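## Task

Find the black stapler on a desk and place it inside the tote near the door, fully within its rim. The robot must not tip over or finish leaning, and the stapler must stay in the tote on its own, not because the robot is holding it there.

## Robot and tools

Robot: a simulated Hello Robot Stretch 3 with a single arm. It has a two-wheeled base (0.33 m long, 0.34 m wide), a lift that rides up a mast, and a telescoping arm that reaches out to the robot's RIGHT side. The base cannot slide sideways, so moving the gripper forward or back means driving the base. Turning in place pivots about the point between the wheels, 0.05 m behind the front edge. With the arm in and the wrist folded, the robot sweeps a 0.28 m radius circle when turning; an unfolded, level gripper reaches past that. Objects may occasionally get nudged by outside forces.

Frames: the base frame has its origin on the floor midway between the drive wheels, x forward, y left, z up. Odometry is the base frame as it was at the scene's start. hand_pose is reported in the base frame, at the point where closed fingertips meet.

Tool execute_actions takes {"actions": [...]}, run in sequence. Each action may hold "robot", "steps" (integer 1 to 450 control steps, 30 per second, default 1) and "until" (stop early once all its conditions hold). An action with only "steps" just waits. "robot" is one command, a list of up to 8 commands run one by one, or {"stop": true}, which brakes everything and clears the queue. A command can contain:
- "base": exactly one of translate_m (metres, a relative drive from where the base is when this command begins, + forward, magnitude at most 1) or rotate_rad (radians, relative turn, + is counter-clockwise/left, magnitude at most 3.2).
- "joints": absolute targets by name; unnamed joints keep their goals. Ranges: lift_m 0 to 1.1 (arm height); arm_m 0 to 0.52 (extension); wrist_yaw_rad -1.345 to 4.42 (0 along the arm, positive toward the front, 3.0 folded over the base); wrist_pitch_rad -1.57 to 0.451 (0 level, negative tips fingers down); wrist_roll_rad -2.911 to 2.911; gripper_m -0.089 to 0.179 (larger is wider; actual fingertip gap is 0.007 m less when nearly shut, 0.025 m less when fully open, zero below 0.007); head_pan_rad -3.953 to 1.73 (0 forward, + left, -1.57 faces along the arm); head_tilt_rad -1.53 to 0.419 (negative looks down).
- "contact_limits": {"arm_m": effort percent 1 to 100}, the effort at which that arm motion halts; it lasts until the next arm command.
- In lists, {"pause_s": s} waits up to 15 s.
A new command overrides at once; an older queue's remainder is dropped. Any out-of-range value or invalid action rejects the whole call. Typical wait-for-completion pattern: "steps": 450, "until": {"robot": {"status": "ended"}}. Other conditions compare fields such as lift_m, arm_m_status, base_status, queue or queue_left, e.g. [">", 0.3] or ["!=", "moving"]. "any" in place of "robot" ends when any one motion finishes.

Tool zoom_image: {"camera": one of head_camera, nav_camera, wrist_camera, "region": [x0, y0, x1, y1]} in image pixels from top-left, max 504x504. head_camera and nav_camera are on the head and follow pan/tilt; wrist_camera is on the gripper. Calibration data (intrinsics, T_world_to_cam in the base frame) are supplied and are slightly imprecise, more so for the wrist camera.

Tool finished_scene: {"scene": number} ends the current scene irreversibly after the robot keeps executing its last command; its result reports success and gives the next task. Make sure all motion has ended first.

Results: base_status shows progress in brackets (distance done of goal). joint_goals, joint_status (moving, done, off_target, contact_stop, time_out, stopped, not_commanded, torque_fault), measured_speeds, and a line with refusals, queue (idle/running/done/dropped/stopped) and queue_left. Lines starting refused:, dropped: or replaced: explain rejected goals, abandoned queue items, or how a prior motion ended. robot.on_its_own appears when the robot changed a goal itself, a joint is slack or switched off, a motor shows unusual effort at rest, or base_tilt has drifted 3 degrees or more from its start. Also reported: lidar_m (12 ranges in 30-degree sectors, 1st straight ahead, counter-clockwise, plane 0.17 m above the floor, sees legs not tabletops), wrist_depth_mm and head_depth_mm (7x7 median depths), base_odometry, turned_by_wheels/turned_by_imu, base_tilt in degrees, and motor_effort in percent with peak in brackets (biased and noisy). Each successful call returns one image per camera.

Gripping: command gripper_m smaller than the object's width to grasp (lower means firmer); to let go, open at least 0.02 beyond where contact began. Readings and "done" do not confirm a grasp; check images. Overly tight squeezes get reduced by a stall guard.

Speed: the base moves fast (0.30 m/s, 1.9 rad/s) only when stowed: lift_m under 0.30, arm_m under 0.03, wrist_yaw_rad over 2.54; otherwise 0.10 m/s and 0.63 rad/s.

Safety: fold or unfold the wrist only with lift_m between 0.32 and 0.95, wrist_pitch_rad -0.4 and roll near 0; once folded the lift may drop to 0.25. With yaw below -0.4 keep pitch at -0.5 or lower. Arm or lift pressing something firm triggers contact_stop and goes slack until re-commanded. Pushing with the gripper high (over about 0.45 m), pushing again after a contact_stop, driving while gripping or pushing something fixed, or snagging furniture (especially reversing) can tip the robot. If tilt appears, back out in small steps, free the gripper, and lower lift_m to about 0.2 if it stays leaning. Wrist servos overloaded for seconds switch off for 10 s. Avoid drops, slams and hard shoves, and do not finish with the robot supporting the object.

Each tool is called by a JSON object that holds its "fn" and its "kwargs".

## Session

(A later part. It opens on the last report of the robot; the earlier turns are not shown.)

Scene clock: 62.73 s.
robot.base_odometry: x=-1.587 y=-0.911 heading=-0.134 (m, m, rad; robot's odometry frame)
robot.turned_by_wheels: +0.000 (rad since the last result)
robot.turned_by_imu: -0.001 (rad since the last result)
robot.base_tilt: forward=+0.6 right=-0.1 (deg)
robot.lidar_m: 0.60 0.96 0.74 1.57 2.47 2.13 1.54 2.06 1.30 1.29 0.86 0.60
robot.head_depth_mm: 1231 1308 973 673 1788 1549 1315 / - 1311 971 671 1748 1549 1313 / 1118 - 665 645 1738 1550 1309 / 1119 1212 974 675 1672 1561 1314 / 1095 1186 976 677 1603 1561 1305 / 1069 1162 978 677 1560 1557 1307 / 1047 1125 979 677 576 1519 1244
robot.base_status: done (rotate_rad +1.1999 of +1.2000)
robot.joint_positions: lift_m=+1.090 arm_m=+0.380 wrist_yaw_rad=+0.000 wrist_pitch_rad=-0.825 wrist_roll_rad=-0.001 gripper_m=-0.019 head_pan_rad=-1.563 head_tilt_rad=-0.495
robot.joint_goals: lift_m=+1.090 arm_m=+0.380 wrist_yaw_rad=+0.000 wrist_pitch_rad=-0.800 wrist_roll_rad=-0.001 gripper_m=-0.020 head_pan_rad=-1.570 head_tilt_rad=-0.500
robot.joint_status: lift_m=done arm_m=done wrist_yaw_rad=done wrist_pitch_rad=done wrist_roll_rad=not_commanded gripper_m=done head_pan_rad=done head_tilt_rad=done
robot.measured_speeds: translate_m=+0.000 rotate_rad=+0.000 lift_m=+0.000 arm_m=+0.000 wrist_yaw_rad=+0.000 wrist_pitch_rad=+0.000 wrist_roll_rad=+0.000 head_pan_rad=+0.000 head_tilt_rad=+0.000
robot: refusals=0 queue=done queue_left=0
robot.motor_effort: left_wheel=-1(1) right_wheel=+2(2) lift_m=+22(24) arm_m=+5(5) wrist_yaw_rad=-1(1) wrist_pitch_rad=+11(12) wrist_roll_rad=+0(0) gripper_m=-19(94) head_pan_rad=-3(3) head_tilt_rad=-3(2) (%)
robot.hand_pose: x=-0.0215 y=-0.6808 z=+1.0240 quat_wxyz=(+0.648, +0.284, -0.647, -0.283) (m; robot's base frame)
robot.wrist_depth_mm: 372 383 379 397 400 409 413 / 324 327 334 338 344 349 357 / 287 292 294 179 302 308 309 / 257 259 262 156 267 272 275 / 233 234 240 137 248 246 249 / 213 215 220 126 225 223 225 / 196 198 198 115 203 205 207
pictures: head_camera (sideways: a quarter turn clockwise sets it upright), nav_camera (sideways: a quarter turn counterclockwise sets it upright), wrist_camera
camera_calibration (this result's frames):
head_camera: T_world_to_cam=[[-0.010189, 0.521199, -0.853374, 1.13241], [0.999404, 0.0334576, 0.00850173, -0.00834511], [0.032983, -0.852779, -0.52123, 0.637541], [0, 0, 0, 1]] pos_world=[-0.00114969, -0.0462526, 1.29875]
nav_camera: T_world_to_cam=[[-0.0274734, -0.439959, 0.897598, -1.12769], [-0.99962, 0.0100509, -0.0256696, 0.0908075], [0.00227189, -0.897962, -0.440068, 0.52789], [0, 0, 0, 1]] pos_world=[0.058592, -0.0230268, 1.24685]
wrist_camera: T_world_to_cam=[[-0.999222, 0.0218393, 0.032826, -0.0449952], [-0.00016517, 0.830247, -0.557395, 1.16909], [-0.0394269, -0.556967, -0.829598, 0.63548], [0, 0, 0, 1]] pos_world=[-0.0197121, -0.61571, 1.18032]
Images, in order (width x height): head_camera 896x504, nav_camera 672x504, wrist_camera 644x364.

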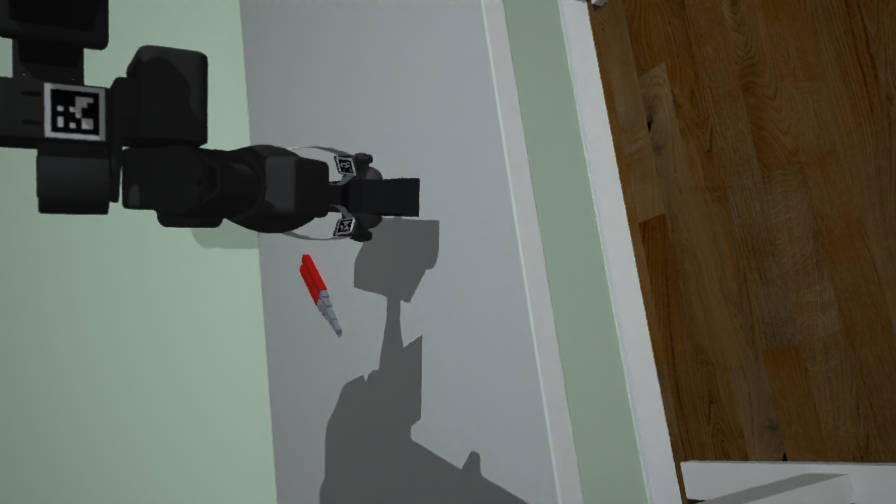

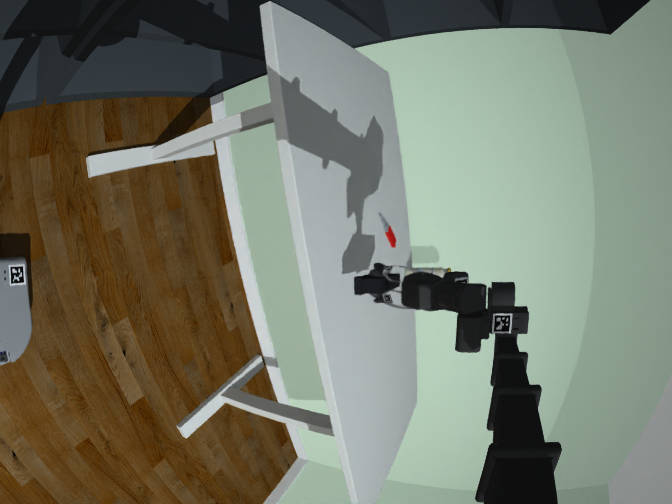

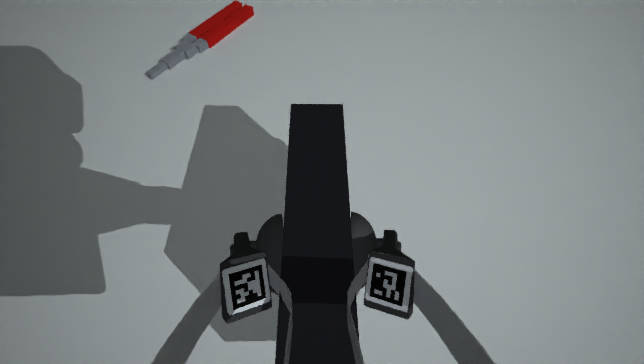

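{"fn": "execute_actions", "kwargs": {"actions": [{"robot":[{"joints":{"arm_m":0}},{"joints":{"wrist_yaw_rad":1.5,"lift_m":0.9,"head_pan_rad":0,"head_tilt_rad":-0.8},"base":{"rotate_rad":1.85}},{"joints":{"wrist_yaw_rad":2.65,"wrist_pitch_rad":-0.4,"lift_m":0.29},"base":{"translate_m":0.5}},{"base":{"translate_m":1}},{"base":{"translate_m":0.5}},{"base":{"rotate_rad":-1.5}}],"steps":450,"until":{"robot":{"status":"ended"}}},{"steps":450,"until":{"robot":{"status":"ended"}}}]}}

Scene clock: 87.70 s.
robot.base_odometry: x=-1.876 y=+1.068 heading=+0.216 (m, m, rad; robot's odometry frame)
robot.turned_by_wheels: +0.350 (rad since the last result)
robot.turned_by_imu: +0.346 (rad since the last result)
robot.base_tilt: forward=+0.5 right=-0.1 (deg)
robot.lidar_m: 1.50 0.65 0.50 0.49 0.51 0.74 1.77 1.76 3.01 1.49 0.67 0.73
robot.head_depth_mm: 2363 2510 2046 1706 1460 1285 1150 / 2356 2537 2042 1705 1465 1283 1147 / 2404 2544 2031 1701 1471 1285 1144 / 2392 2500 2052 1734 1479 1288 1153 / 2298 2312 2042 1716 1468 1306 1154 / 1495 1532 1653 1642 1478 1298 1155 / 1177 1196 1232 1259 1309 1244 1151
robot.base_status: done (rotate_rad -1.4999 of -1.5000)
robot.joint_positions: lift_m=+0.290 arm_m=+0.000 wrist_yaw_rad=+2.649 wrist_pitch_rad=-0.446 wrist_roll_rad=-0.001 gripper_m=-0.019 head_pan_rad=-0.007 head_tilt_rad=-0.791
robot.joint_goals: lift_m=+0.290 arm_m=+0.000 wrist_yaw_rad=+2.650 wrist_pitch_rad=-0.400 wrist_roll_rad=-0.001 gripper_m=-0.020 head_pan_rad=+0.000 head_tilt_rad=-0.800
robot.joint_status: lift_m=done arm_m=done wrist_yaw_rad=done wrist_pitch_rad=done wrist_roll_rad=not_commanded gripper_m=done head_pan_rad=done head_tilt_rad=done
robot.measured_speeds: translate_m=+0.000 rotate_rad=+0.000 lift_m=+0.000 arm_m=+0.000 wrist_yaw_rad=+0.000 wrist_pitch_rad=+0.000 wrist_roll_rad=+0.000 head_pan_rad=+0.000 head_tilt_rad=+0.000
robot: refusals=0 queue=done queue_left=0
robot.motor_effort: left_wheel=+2(9) right_wheel=-4(8) lift_m=+18(23) arm_m=-7(6) wrist_yaw_rad=+1(4) wrist_pitch_rad=+21(20) wrist_roll_rad=+1(0) gripper_m=-19(20) head_pan_rad=+2(28) head_tilt_rad=-4(25) (%)
robot.hand_pose: x=+0.0831 y=+0.0492 z=+0.2964 quat_wxyz=(+0.320, +0.706, -0.016, +0.631) (m; robot's base frame)
robot.wrist_depth_mm: 386 423 472 534 610 725 898 / 415 456 513 582 689 821 - / 442 497 553 180 731 890 939 / 471 531 602 156 719 710 730 / 503 553 577 137 598 585 586 / - 475 - 126 503 493 491 / - - 416 115 419 423 424
pictures: head_camera (sideways: a quarter turn clockwise sets it upright), nav_camera (sideways: a quarter turn counterclockwise sets it upright), wrist_camera
camera_calibration (this result's frames):
head_camera: T_world_to_cam=[[-0.747615, -0.00110071, -0.664132, 0.890245], [-0.0153958, 0.999759, 0.0156742, -0.0114878], [0.663954, 0.0219431, -0.747451, 0.927962], [0, 0, 0, 1]] pos_world=[0.0492598, -0.00789739, 1.28503]
nav_camera: T_world_to_cam=[[0.68229, -0.0354956, 0.730219, -0.913801], [-0.0312273, -0.999324, -0.019399, 0.0767279], [0.730414, -0.00956696, -0.682938, 0.83942], [0, 0, 0, 1]] pos_world=[0.0127488, 0.0522709, 1.24203]
wrist_camera: T_world_to_cam=[[0.86522, -0.500896, 0.0223244, -0.0586299], [-0.267178, -0.498271, -0.824828, 0.324339], [0.424277, 0.707693, -0.564942, 0.263469], [0, 0, 0, 1]] pos_world=[0.0256003, -0.0542143, 0.417677]
Images, in order (width x height): head_camera 896x504, nav_camera 672x504, wrist_camera 644x364.

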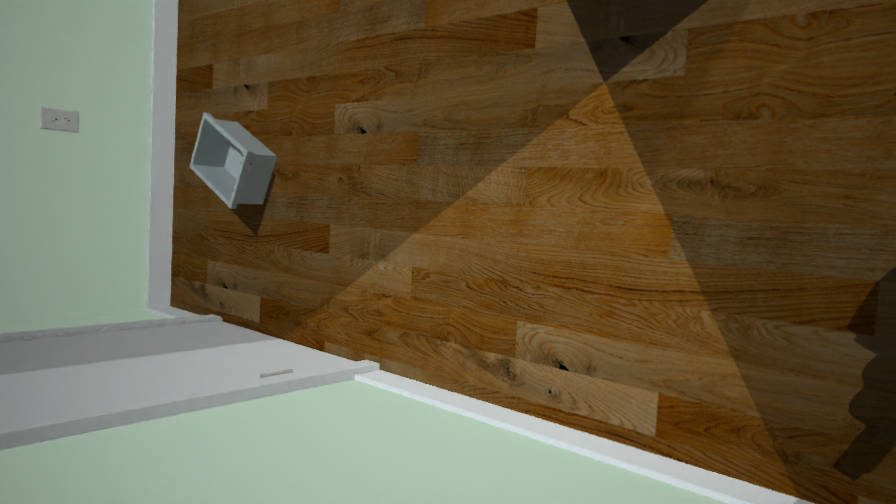

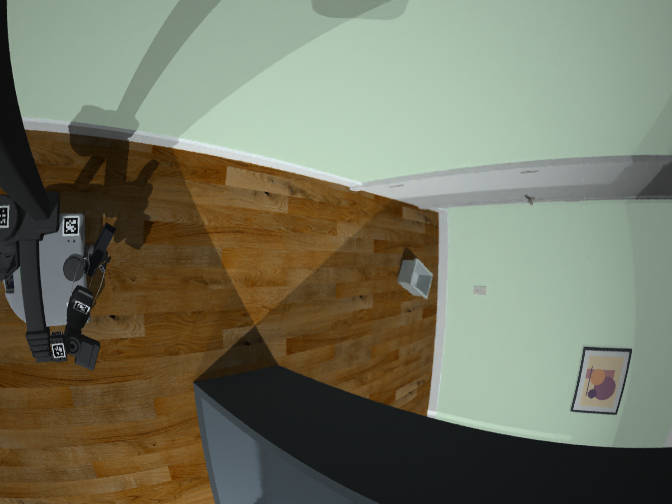

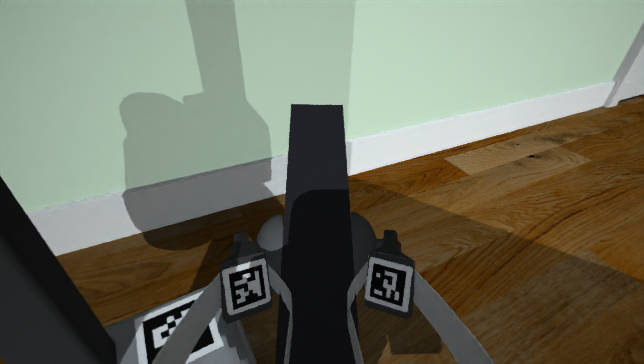

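Tote at (2.02,-0.24).

{"fn": "execute_actions", "kwargs": {"actions": [{"robot":[{"base":{"translate_m":1}},{"base":{"translate_m":0.52}},{"base":{"rotate_rad":1.16},"joints":{"lift_m":0.34,"wrist_yaw_rad":0,"head_pan_rad":-1.57,"head_tilt_rad":-1.1}}],"steps":450,"until":{"robot":{"status":"ended"}}},{"robot":{"joints":{"wrist_pitch_rad":-0.8,"arm_m":0.22}},"steps":450,"until":{"robot":{"status":"ended"}}}]}}

Scene clock: 101.90 s.
robot.base_odometry: x=-0.392 y=+1.394 heading=+1.376 (m, m, rad; robot's odometry frame)
robot.turned_by_wheels: +1.160 (rad since the last result)
robot.turned_by_imu: +1.135 (rad since the last result)
robot.base_tilt: forward=+0.6 right=-0.1 (deg)
robot.lidar_m: 0.37 0.35 0.43 0.67 3.58 0.82 1.01 2.76 1.41 1.16 0.84 0.45
robot.head_depth_mm: 1410 1630 1502 1376 1269 1180 1120 / 1348 1618 1513 1402 1287 - - / 1303 1577 1523 1422 1277 1215 - / 1259 1524 1522 1385 1278 1206 1113 / 1209 1456 1526 1396 1284 1190 1103 / 1182 1409 1535 1400 1290 1196 1112 / 1142 1350 1513 1400 1293 1190 1081
robot.base_status: done (rotate_rad +1.1599 of +1.1600)
robot.joint_positions: lift_m=+0.340 arm_m=+0.220 wrist_yaw_rad=+0.000 wrist_pitch_rad=-0.825 wrist_roll_rad=-0.001 gripper_m=-0.019 head_pan_rad=-1.563 head_tilt_rad=-1.087
robot.joint_goals: lift_m=+0.340 arm_m=+0.220 wrist_yaw_rad=+0.000 wrist_pitch_rad=-0.800 wrist_roll_rad=-0.001 gripper_m=-0.020 head_pan_rad=-1.570 head_tilt_rad=-1.100
robot.joint_status: lift_m=done arm_m=done wrist_yaw_rad=done wrist_pitch_rad=done wrist_roll_rad=not_commanded gripper_m=done head_pan_rad=done head_tilt_rad=done
robot.measured_speeds: translate_m=+0.000 rotate_rad=+0.000 lift_m=+0.000 arm_m=+0.000 wrist_yaw_rad=+0.000 wrist_pitch_rad=+0.000 wrist_roll_rad=+0.000 head_pan_rad=+0.000 head_tilt_rad=+0.000
robot: refusals=0 queue=done queue_left=0
robot.motor_effort: left_wheel=-1(9) right_wheel=+1(8) lift_m=+22(22) arm_m=+6(6) wrist_yaw_rad=-1(5) wrist_pitch_rad=+12(21) wrist_roll_rad=+1(0) gripper_m=-19(19) head_pan_rad=-3(29) head_tilt_rad=-6(21) (%)
robot.hand_pose: x=-0.0216 y=-0.5208 z=+0.2740 quat_wxyz=(+0.648, +0.284, -0.647, -0.283) (m; robot's base frame)
robot.wrist_depth_mm: 582 629 687 732 756 779 771 / 617 624 635 638 655 643 676 / 537 542 440 180 566 574 583 / 485 486 472 156 505 512 508 / 438 431 432 138 464 462 468 / 399 341 379 126 422 420 424 / 368 359 287 114 379 387 392
pictures: head_camera (sideways: a quarter turn clockwise sets it upright), nav_camera (sideways: a quarter turn counterclockwise sets it upright), wrist_camera
camera_calibration (this result's frames):
head_camera: T_world_to_cam=[[-0.013298, 0.908581, -0.417498, 0.564467], [0.999469, 0.024496, 0.0214747, -0.025223], [0.0297385, -0.41699, -0.908424, 1.14108], [0, 0, 0, 1]] pos_world=[-0.00121811, -0.0364265, 1.27279]
nav_camera: T_world_to_cam=[[-0.0240785, -0.865877, 0.499677, -0.609114], [-0.99971, 0.0211908, -0.0114532, 0.0722851], [-0.000671509, -0.499808, -0.866136, 1.08208], [0, 0, 0, 1]] pos_world=[0.0583242, 0.0118851, 1.24242]
wrist_camera: T_world_to_cam=[[-0.999216, 0.0221383, 0.0328304, -0.0237634], [0.0000718533, 0.830121, -0.557583, 0.618251], [-0.0395972, -0.557143, -0.829472, 0.102289], [0, 0, 0, 1]] pos_world=[-0.0197388, -0.455708, 0.430352]
Images, in order (width x height): head_camera 896x504, nav_camera 672x504, wrist_camera 644x364.

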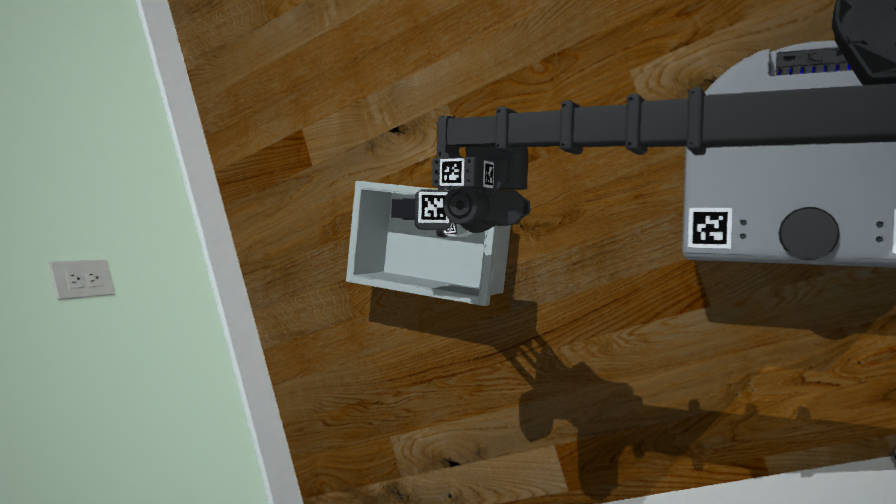

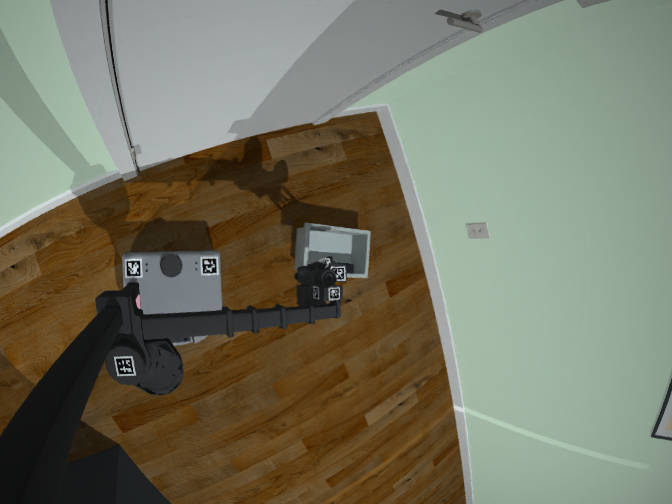

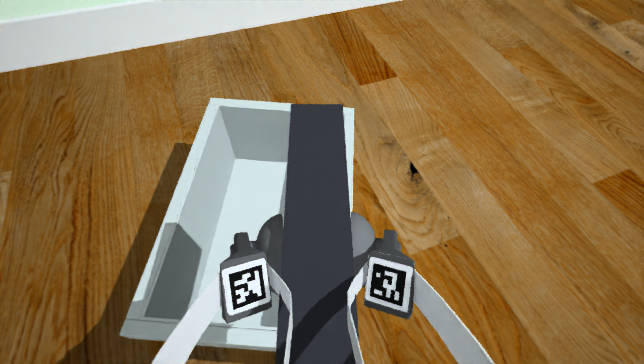

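{"fn": "execute_actions", "kwargs": {"actions": [{"robot":[{"base":{"translate_m":0.05},"joints":{"arm_m":0.34}},{"joints":{"lift_m":0.14}}],"steps":450,"until":{"robot":{"status":"ended"}}}]}}

Scene clock: 106.97 s.
robot.base_odometry: x=-0.382 y=+1.443 heading=+1.376 (m, m, rad; robot's odometry frame)
robot.turned_by_wheels: +0.000 (rad since the last result)
robot.turned_by_imu: -0.001 (rad since the last result)
robot.base_tilt: forward=+0.5 right=-0.1 (deg)
robot.lidar_m: 0.32 0.31 0.37 0.59 3.60 0.86 1.04 2.72 1.39 1.15 0.76 0.39
robot.head_depth_mm: 1385 1627 1508 1383 1272 1176 1119 / 1344 1613 1503 1386 1277 1204 - / 1297 1571 1524 1382 1283 - - / 1238 1486 1526 1379 1287 1200 1113 / 1201 1426 1529 1397 1284 1191 1113 / 1157 1385 1552 1397 1289 1190 1115 / 1121 1332 1516 1413 1292 1132 960
robot.base_status: done (translate_m +0.0500 of +0.0500)
robot.joint_positions: lift_m=+0.140 arm_m=+0.340 wrist_yaw_rad=+0.000 wrist_pitch_rad=-0.826 wrist_roll_rad=-0.001 gripper_m=-0.019 head_pan_rad=-1.563 head_tilt_rad=-1.087
robot.joint_goals: lift_m=+0.140 arm_m=+0.340 wrist_yaw_rad=+0.000 wrist_pitch_rad=-0.800 wrist_roll_rad=-0.001 gripper_m=-0.020 head_pan_rad=-1.570 head_tilt_rad=-1.100
robot.joint_status: lift_m=done arm_m=done wrist_yaw_rad=done wrist_pitch_rad=done wrist_roll_rad=not_commanded gripper_m=done head_pan_rad=done head_tilt_rad=done
robot.measured_speeds: translate_m=+0.000 rotate_rad=+0.000 lift_m=+0.000 arm_m=+0.000 wrist_yaw_rad=+0.000 wrist_pitch_rad=+0.000 wrist_roll_rad=+0.000 head_pan_rad=+0.000 head_tilt_rad=+0.000
robot: refusals=0 queue=done queue_left=0
robot.motor_effort: left_wheel=-1(3) right_wheel=+2(6) lift_m=+18(21) arm_m=+5(6) wrist_yaw_rad=-1(0) wrist_pitch_rad=+12(12) wrist_roll_rad=+0(1) gripper_m=-18(19) head_pan_rad=-3(3) head_tilt_rad=-6(6) (%)
robot.hand_pose: x=-0.0216 y=-0.6406 z=+0.0741 quat_wxyz=(+0.648, +0.284, -0.647, -0.284) (m; robot's base frame)
robot.wrist_depth_mm: 373 367 206 202 201 396 413 / 328 168 233 238 226 183 355 / 287 150 270 180 258 159 310 / 123 152 256 156 254 135 277 / 115 156 234 137 230 132 245 / 116 159 217 126 196 129 219 / 118 152 197 115 196 119 99
pictures: head_camera (sideways: a quarter turn clockwise sets it upright), nav_camera (sideways: a quarter turn counterclockwise sets it upright), wrist_camera
camera_calibration (this result's frames):
head_camera: T_world_to_cam=[[-0.0130634, 0.908584, -0.417498, 0.564465], [0.999476, 0.0242379, 0.0214747, -0.025223], [0.0296308, -0.416998, -0.908424, 1.14108], [0, 0, 0, 1]] pos_world=[-0.00122751, -0.0364246, 1.27279]
nav_camera: T_world_to_cam=[[-0.0243021, -0.865871, 0.499677, -0.609113], [-0.999704, 0.021449, -0.0114532, 0.0722851], [-0.000800563, -0.499808, -0.866136, 1.08208], [0, 0, 0, 1]] pos_world=[0.0583273, 0.0118716, 1.24242]
wrist_camera: T_world_to_cam=[[-0.999215, 0.0221216, 0.0328536, -0.0145628], [0.0000859819, 0.830697, -0.556725, 0.606534], [-0.039607, -0.556286, -0.830047, -0.129694], [0, 0, 0, 1]] pos_world=[-0.0197404, -0.57567, 0.230499]
Images, in order (width x height): head_camera 896x504, nav_camera 672x504, wrist_camera 644x364.

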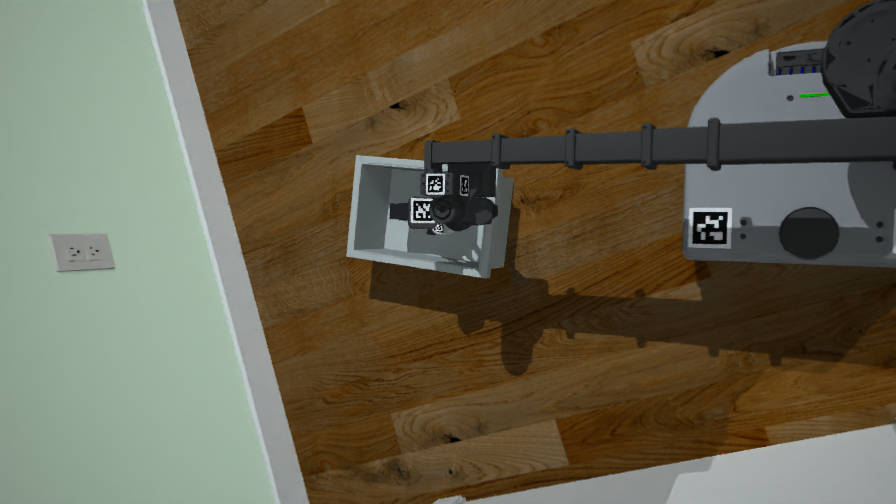

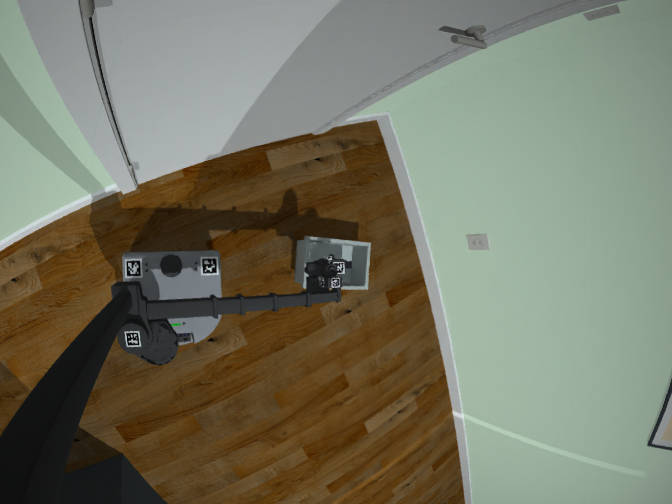

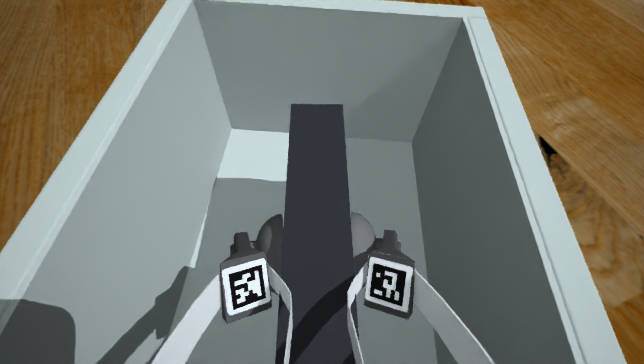

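{"fn": "execute_actions", "kwargs": {"actions": [{"robot":[{"joints":{"lift_m":0.103,"arm_m":0.355}},{"joints":{"gripper_m":0.075}},{"joints":{"lift_m":0.25}}],"steps":450,"until":{"robot":{"status":"ended"}}}]}}

Scene clock: 111.80 s.
robot.base_odometry: x=-0.382 y=+1.443 heading=+1.376 (m, m, rad; robot's odometry frame)
robot.turned_by_wheels: +0.000 (rad since the last result)
robot.turned_by_imu: -0.001 (rad since the last result)
robot.base_tilt: forward=+0.6 right=-0.1 (deg)
robot.lidar_m: 0.32 0.31 0.37 0.59 3.60 0.86 1.04 2.71 1.40 1.15 0.76 0.39
robot.head_depth_mm: 1390 1615 1507 1387 1274 1180 1124 / 1344 1602 1530 1392 1274 1210 - / 1283 1570 1517 1361 1285 - - / 1242 1516 1519 1370 1277 1202 1115 / 1190 1427 1530 1391 1288 1193 1106 / 1158 1381 1540 1400 1296 1191 1111 / 1119 1338 1518 1412 1284 1129 959
robot.base_status: done (translate_m +0.0500 of +0.0500)
robot.joint_positions: lift_m=+0.250 arm_m=+0.355 wrist_yaw_rad=+0.000 wrist_pitch_rad=-0.817 wrist_roll_rad=-0.001 gripper_m=+0.075 head_pan_rad=-1.563 head_tilt_rad=-1.087
robot.joint_goals: lift_m=+0.250 arm_m=+0.355 wrist_yaw_rad=+0.000 wrist_pitch_rad=-0.800 wrist_roll_rad=-0.001 gripper_m=+0.075 head_pan_rad=-1.570 head_tilt_rad=-1.100
robot.joint_status: lift_m=done arm_m=done wrist_yaw_rad=done wrist_pitch_rad=done wrist_roll_rad=not_commanded gripper_m=done head_pan_rad=done head_tilt_rad=done
robot.measured_speeds: translate_m=+0.000 rotate_rad=+0.000 lift_m=+0.000 arm_m=+0.000 wrist_yaw_rad=+0.000 wrist_pitch_rad=+0.000 wrist_roll_rad=+0.000 head_pan_rad=+0.000 head_tilt_rad=+0.000
robot: refusals=0 queue=done queue_left=0
robot.motor_effort: left_wheel=-1(1) right_wheel=+1(2) lift_m=+21(22) arm_m=+5(6) wrist_yaw_rad=+0(0) wrist_pitch_rad=+8(12) wrist_roll_rad=+0(0) gripper_m=+2(81) head_pan_rad=-3(3) head_tilt_rad=-6(6) (%)
robot.hand_pose: x=-0.0216 y=-0.6574 z=+0.1853 quat_wxyz=(+0.649, +0.281, -0.648, -0.281) (m; robot's base frame)
robot.wrist_depth_mm: 468 507 555 592 602 619 623 / 492 495 504 519 513 529 532 / 431 440 429 443 452 454 469 / 388 387 301 321 301 406 415 / 351 353 340 348 332 371 368 / 318 322 320 321 - 336 336 / 291 285 289 290 244 306 306
pictures: head_camera (sideways: a quarter turn clockwise sets it upright), nav_camera (sideways: a quarter turn counterclockwise sets it upright), wrist_camera
camera_calibration (this result's frames):
head_camera: T_world_to_cam=[[-0.0130632, 0.908584, -0.417498, 0.564465], [0.999476, 0.0242377, 0.0214747, -0.025223], [0.0296307, -0.416998, -0.908424, 1.14108], [0, 0, 0, 1]] pos_world=[-0.00122752, -0.0364246, 1.27279]
nav_camera: T_world_to_cam=[[-0.0243023, -0.865871, 0.499677, -0.609113], [-0.999704, 0.0214492, -0.0114532, 0.0722851], [-0.000800682, -0.499808, -0.866136, 1.08208], [0, 0, 0, 1]] pos_world=[0.0583273, 0.0118716, 1.24242]
wrist_camera: T_world_to_cam=[[-0.999215, 0.0224121, 0.0326578, -0.0176182], [0.0000900752, 0.825798, -0.563966, 0.680507], [-0.0396084, -0.563521, -0.825152, -0.0523884], [0, 0, 0, 1]] pos_world=[-0.0197407, -0.591088, 0.34113]
Images, in order (width x height): head_camera 896x504, nav_camera 672x504, wrist_camera 644x364.

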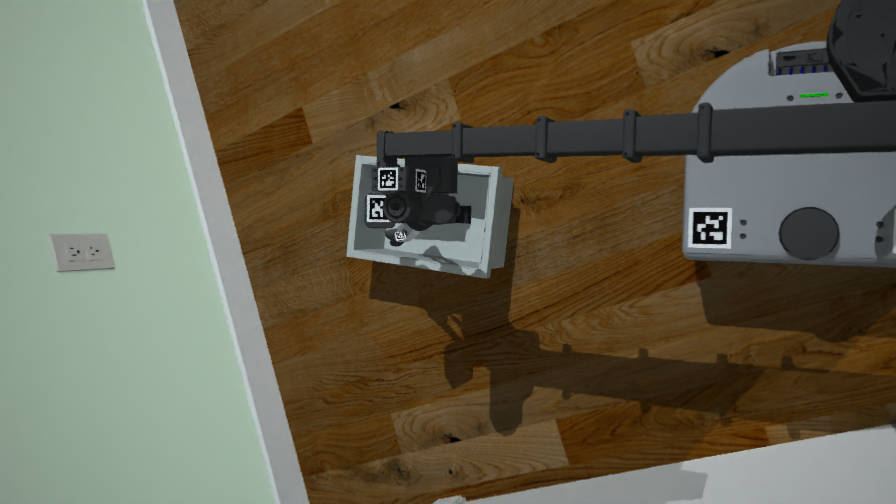

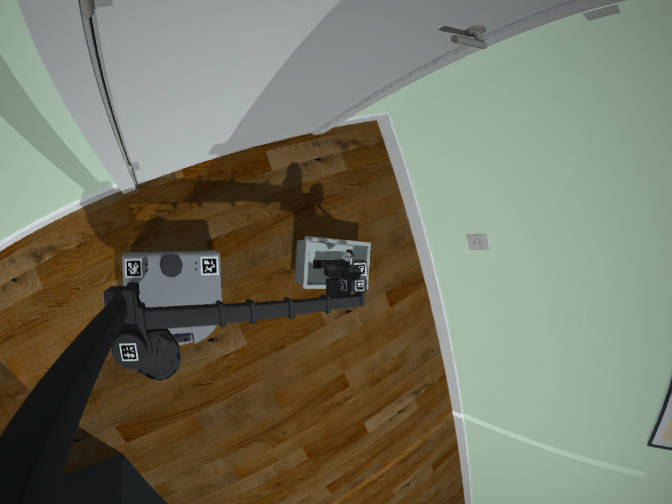

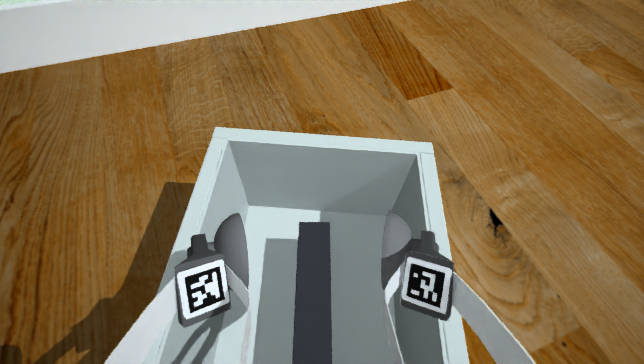

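{"fn": "finished_scene", "kwargs": {"scene": 1}}

The scene is finished: the task was done.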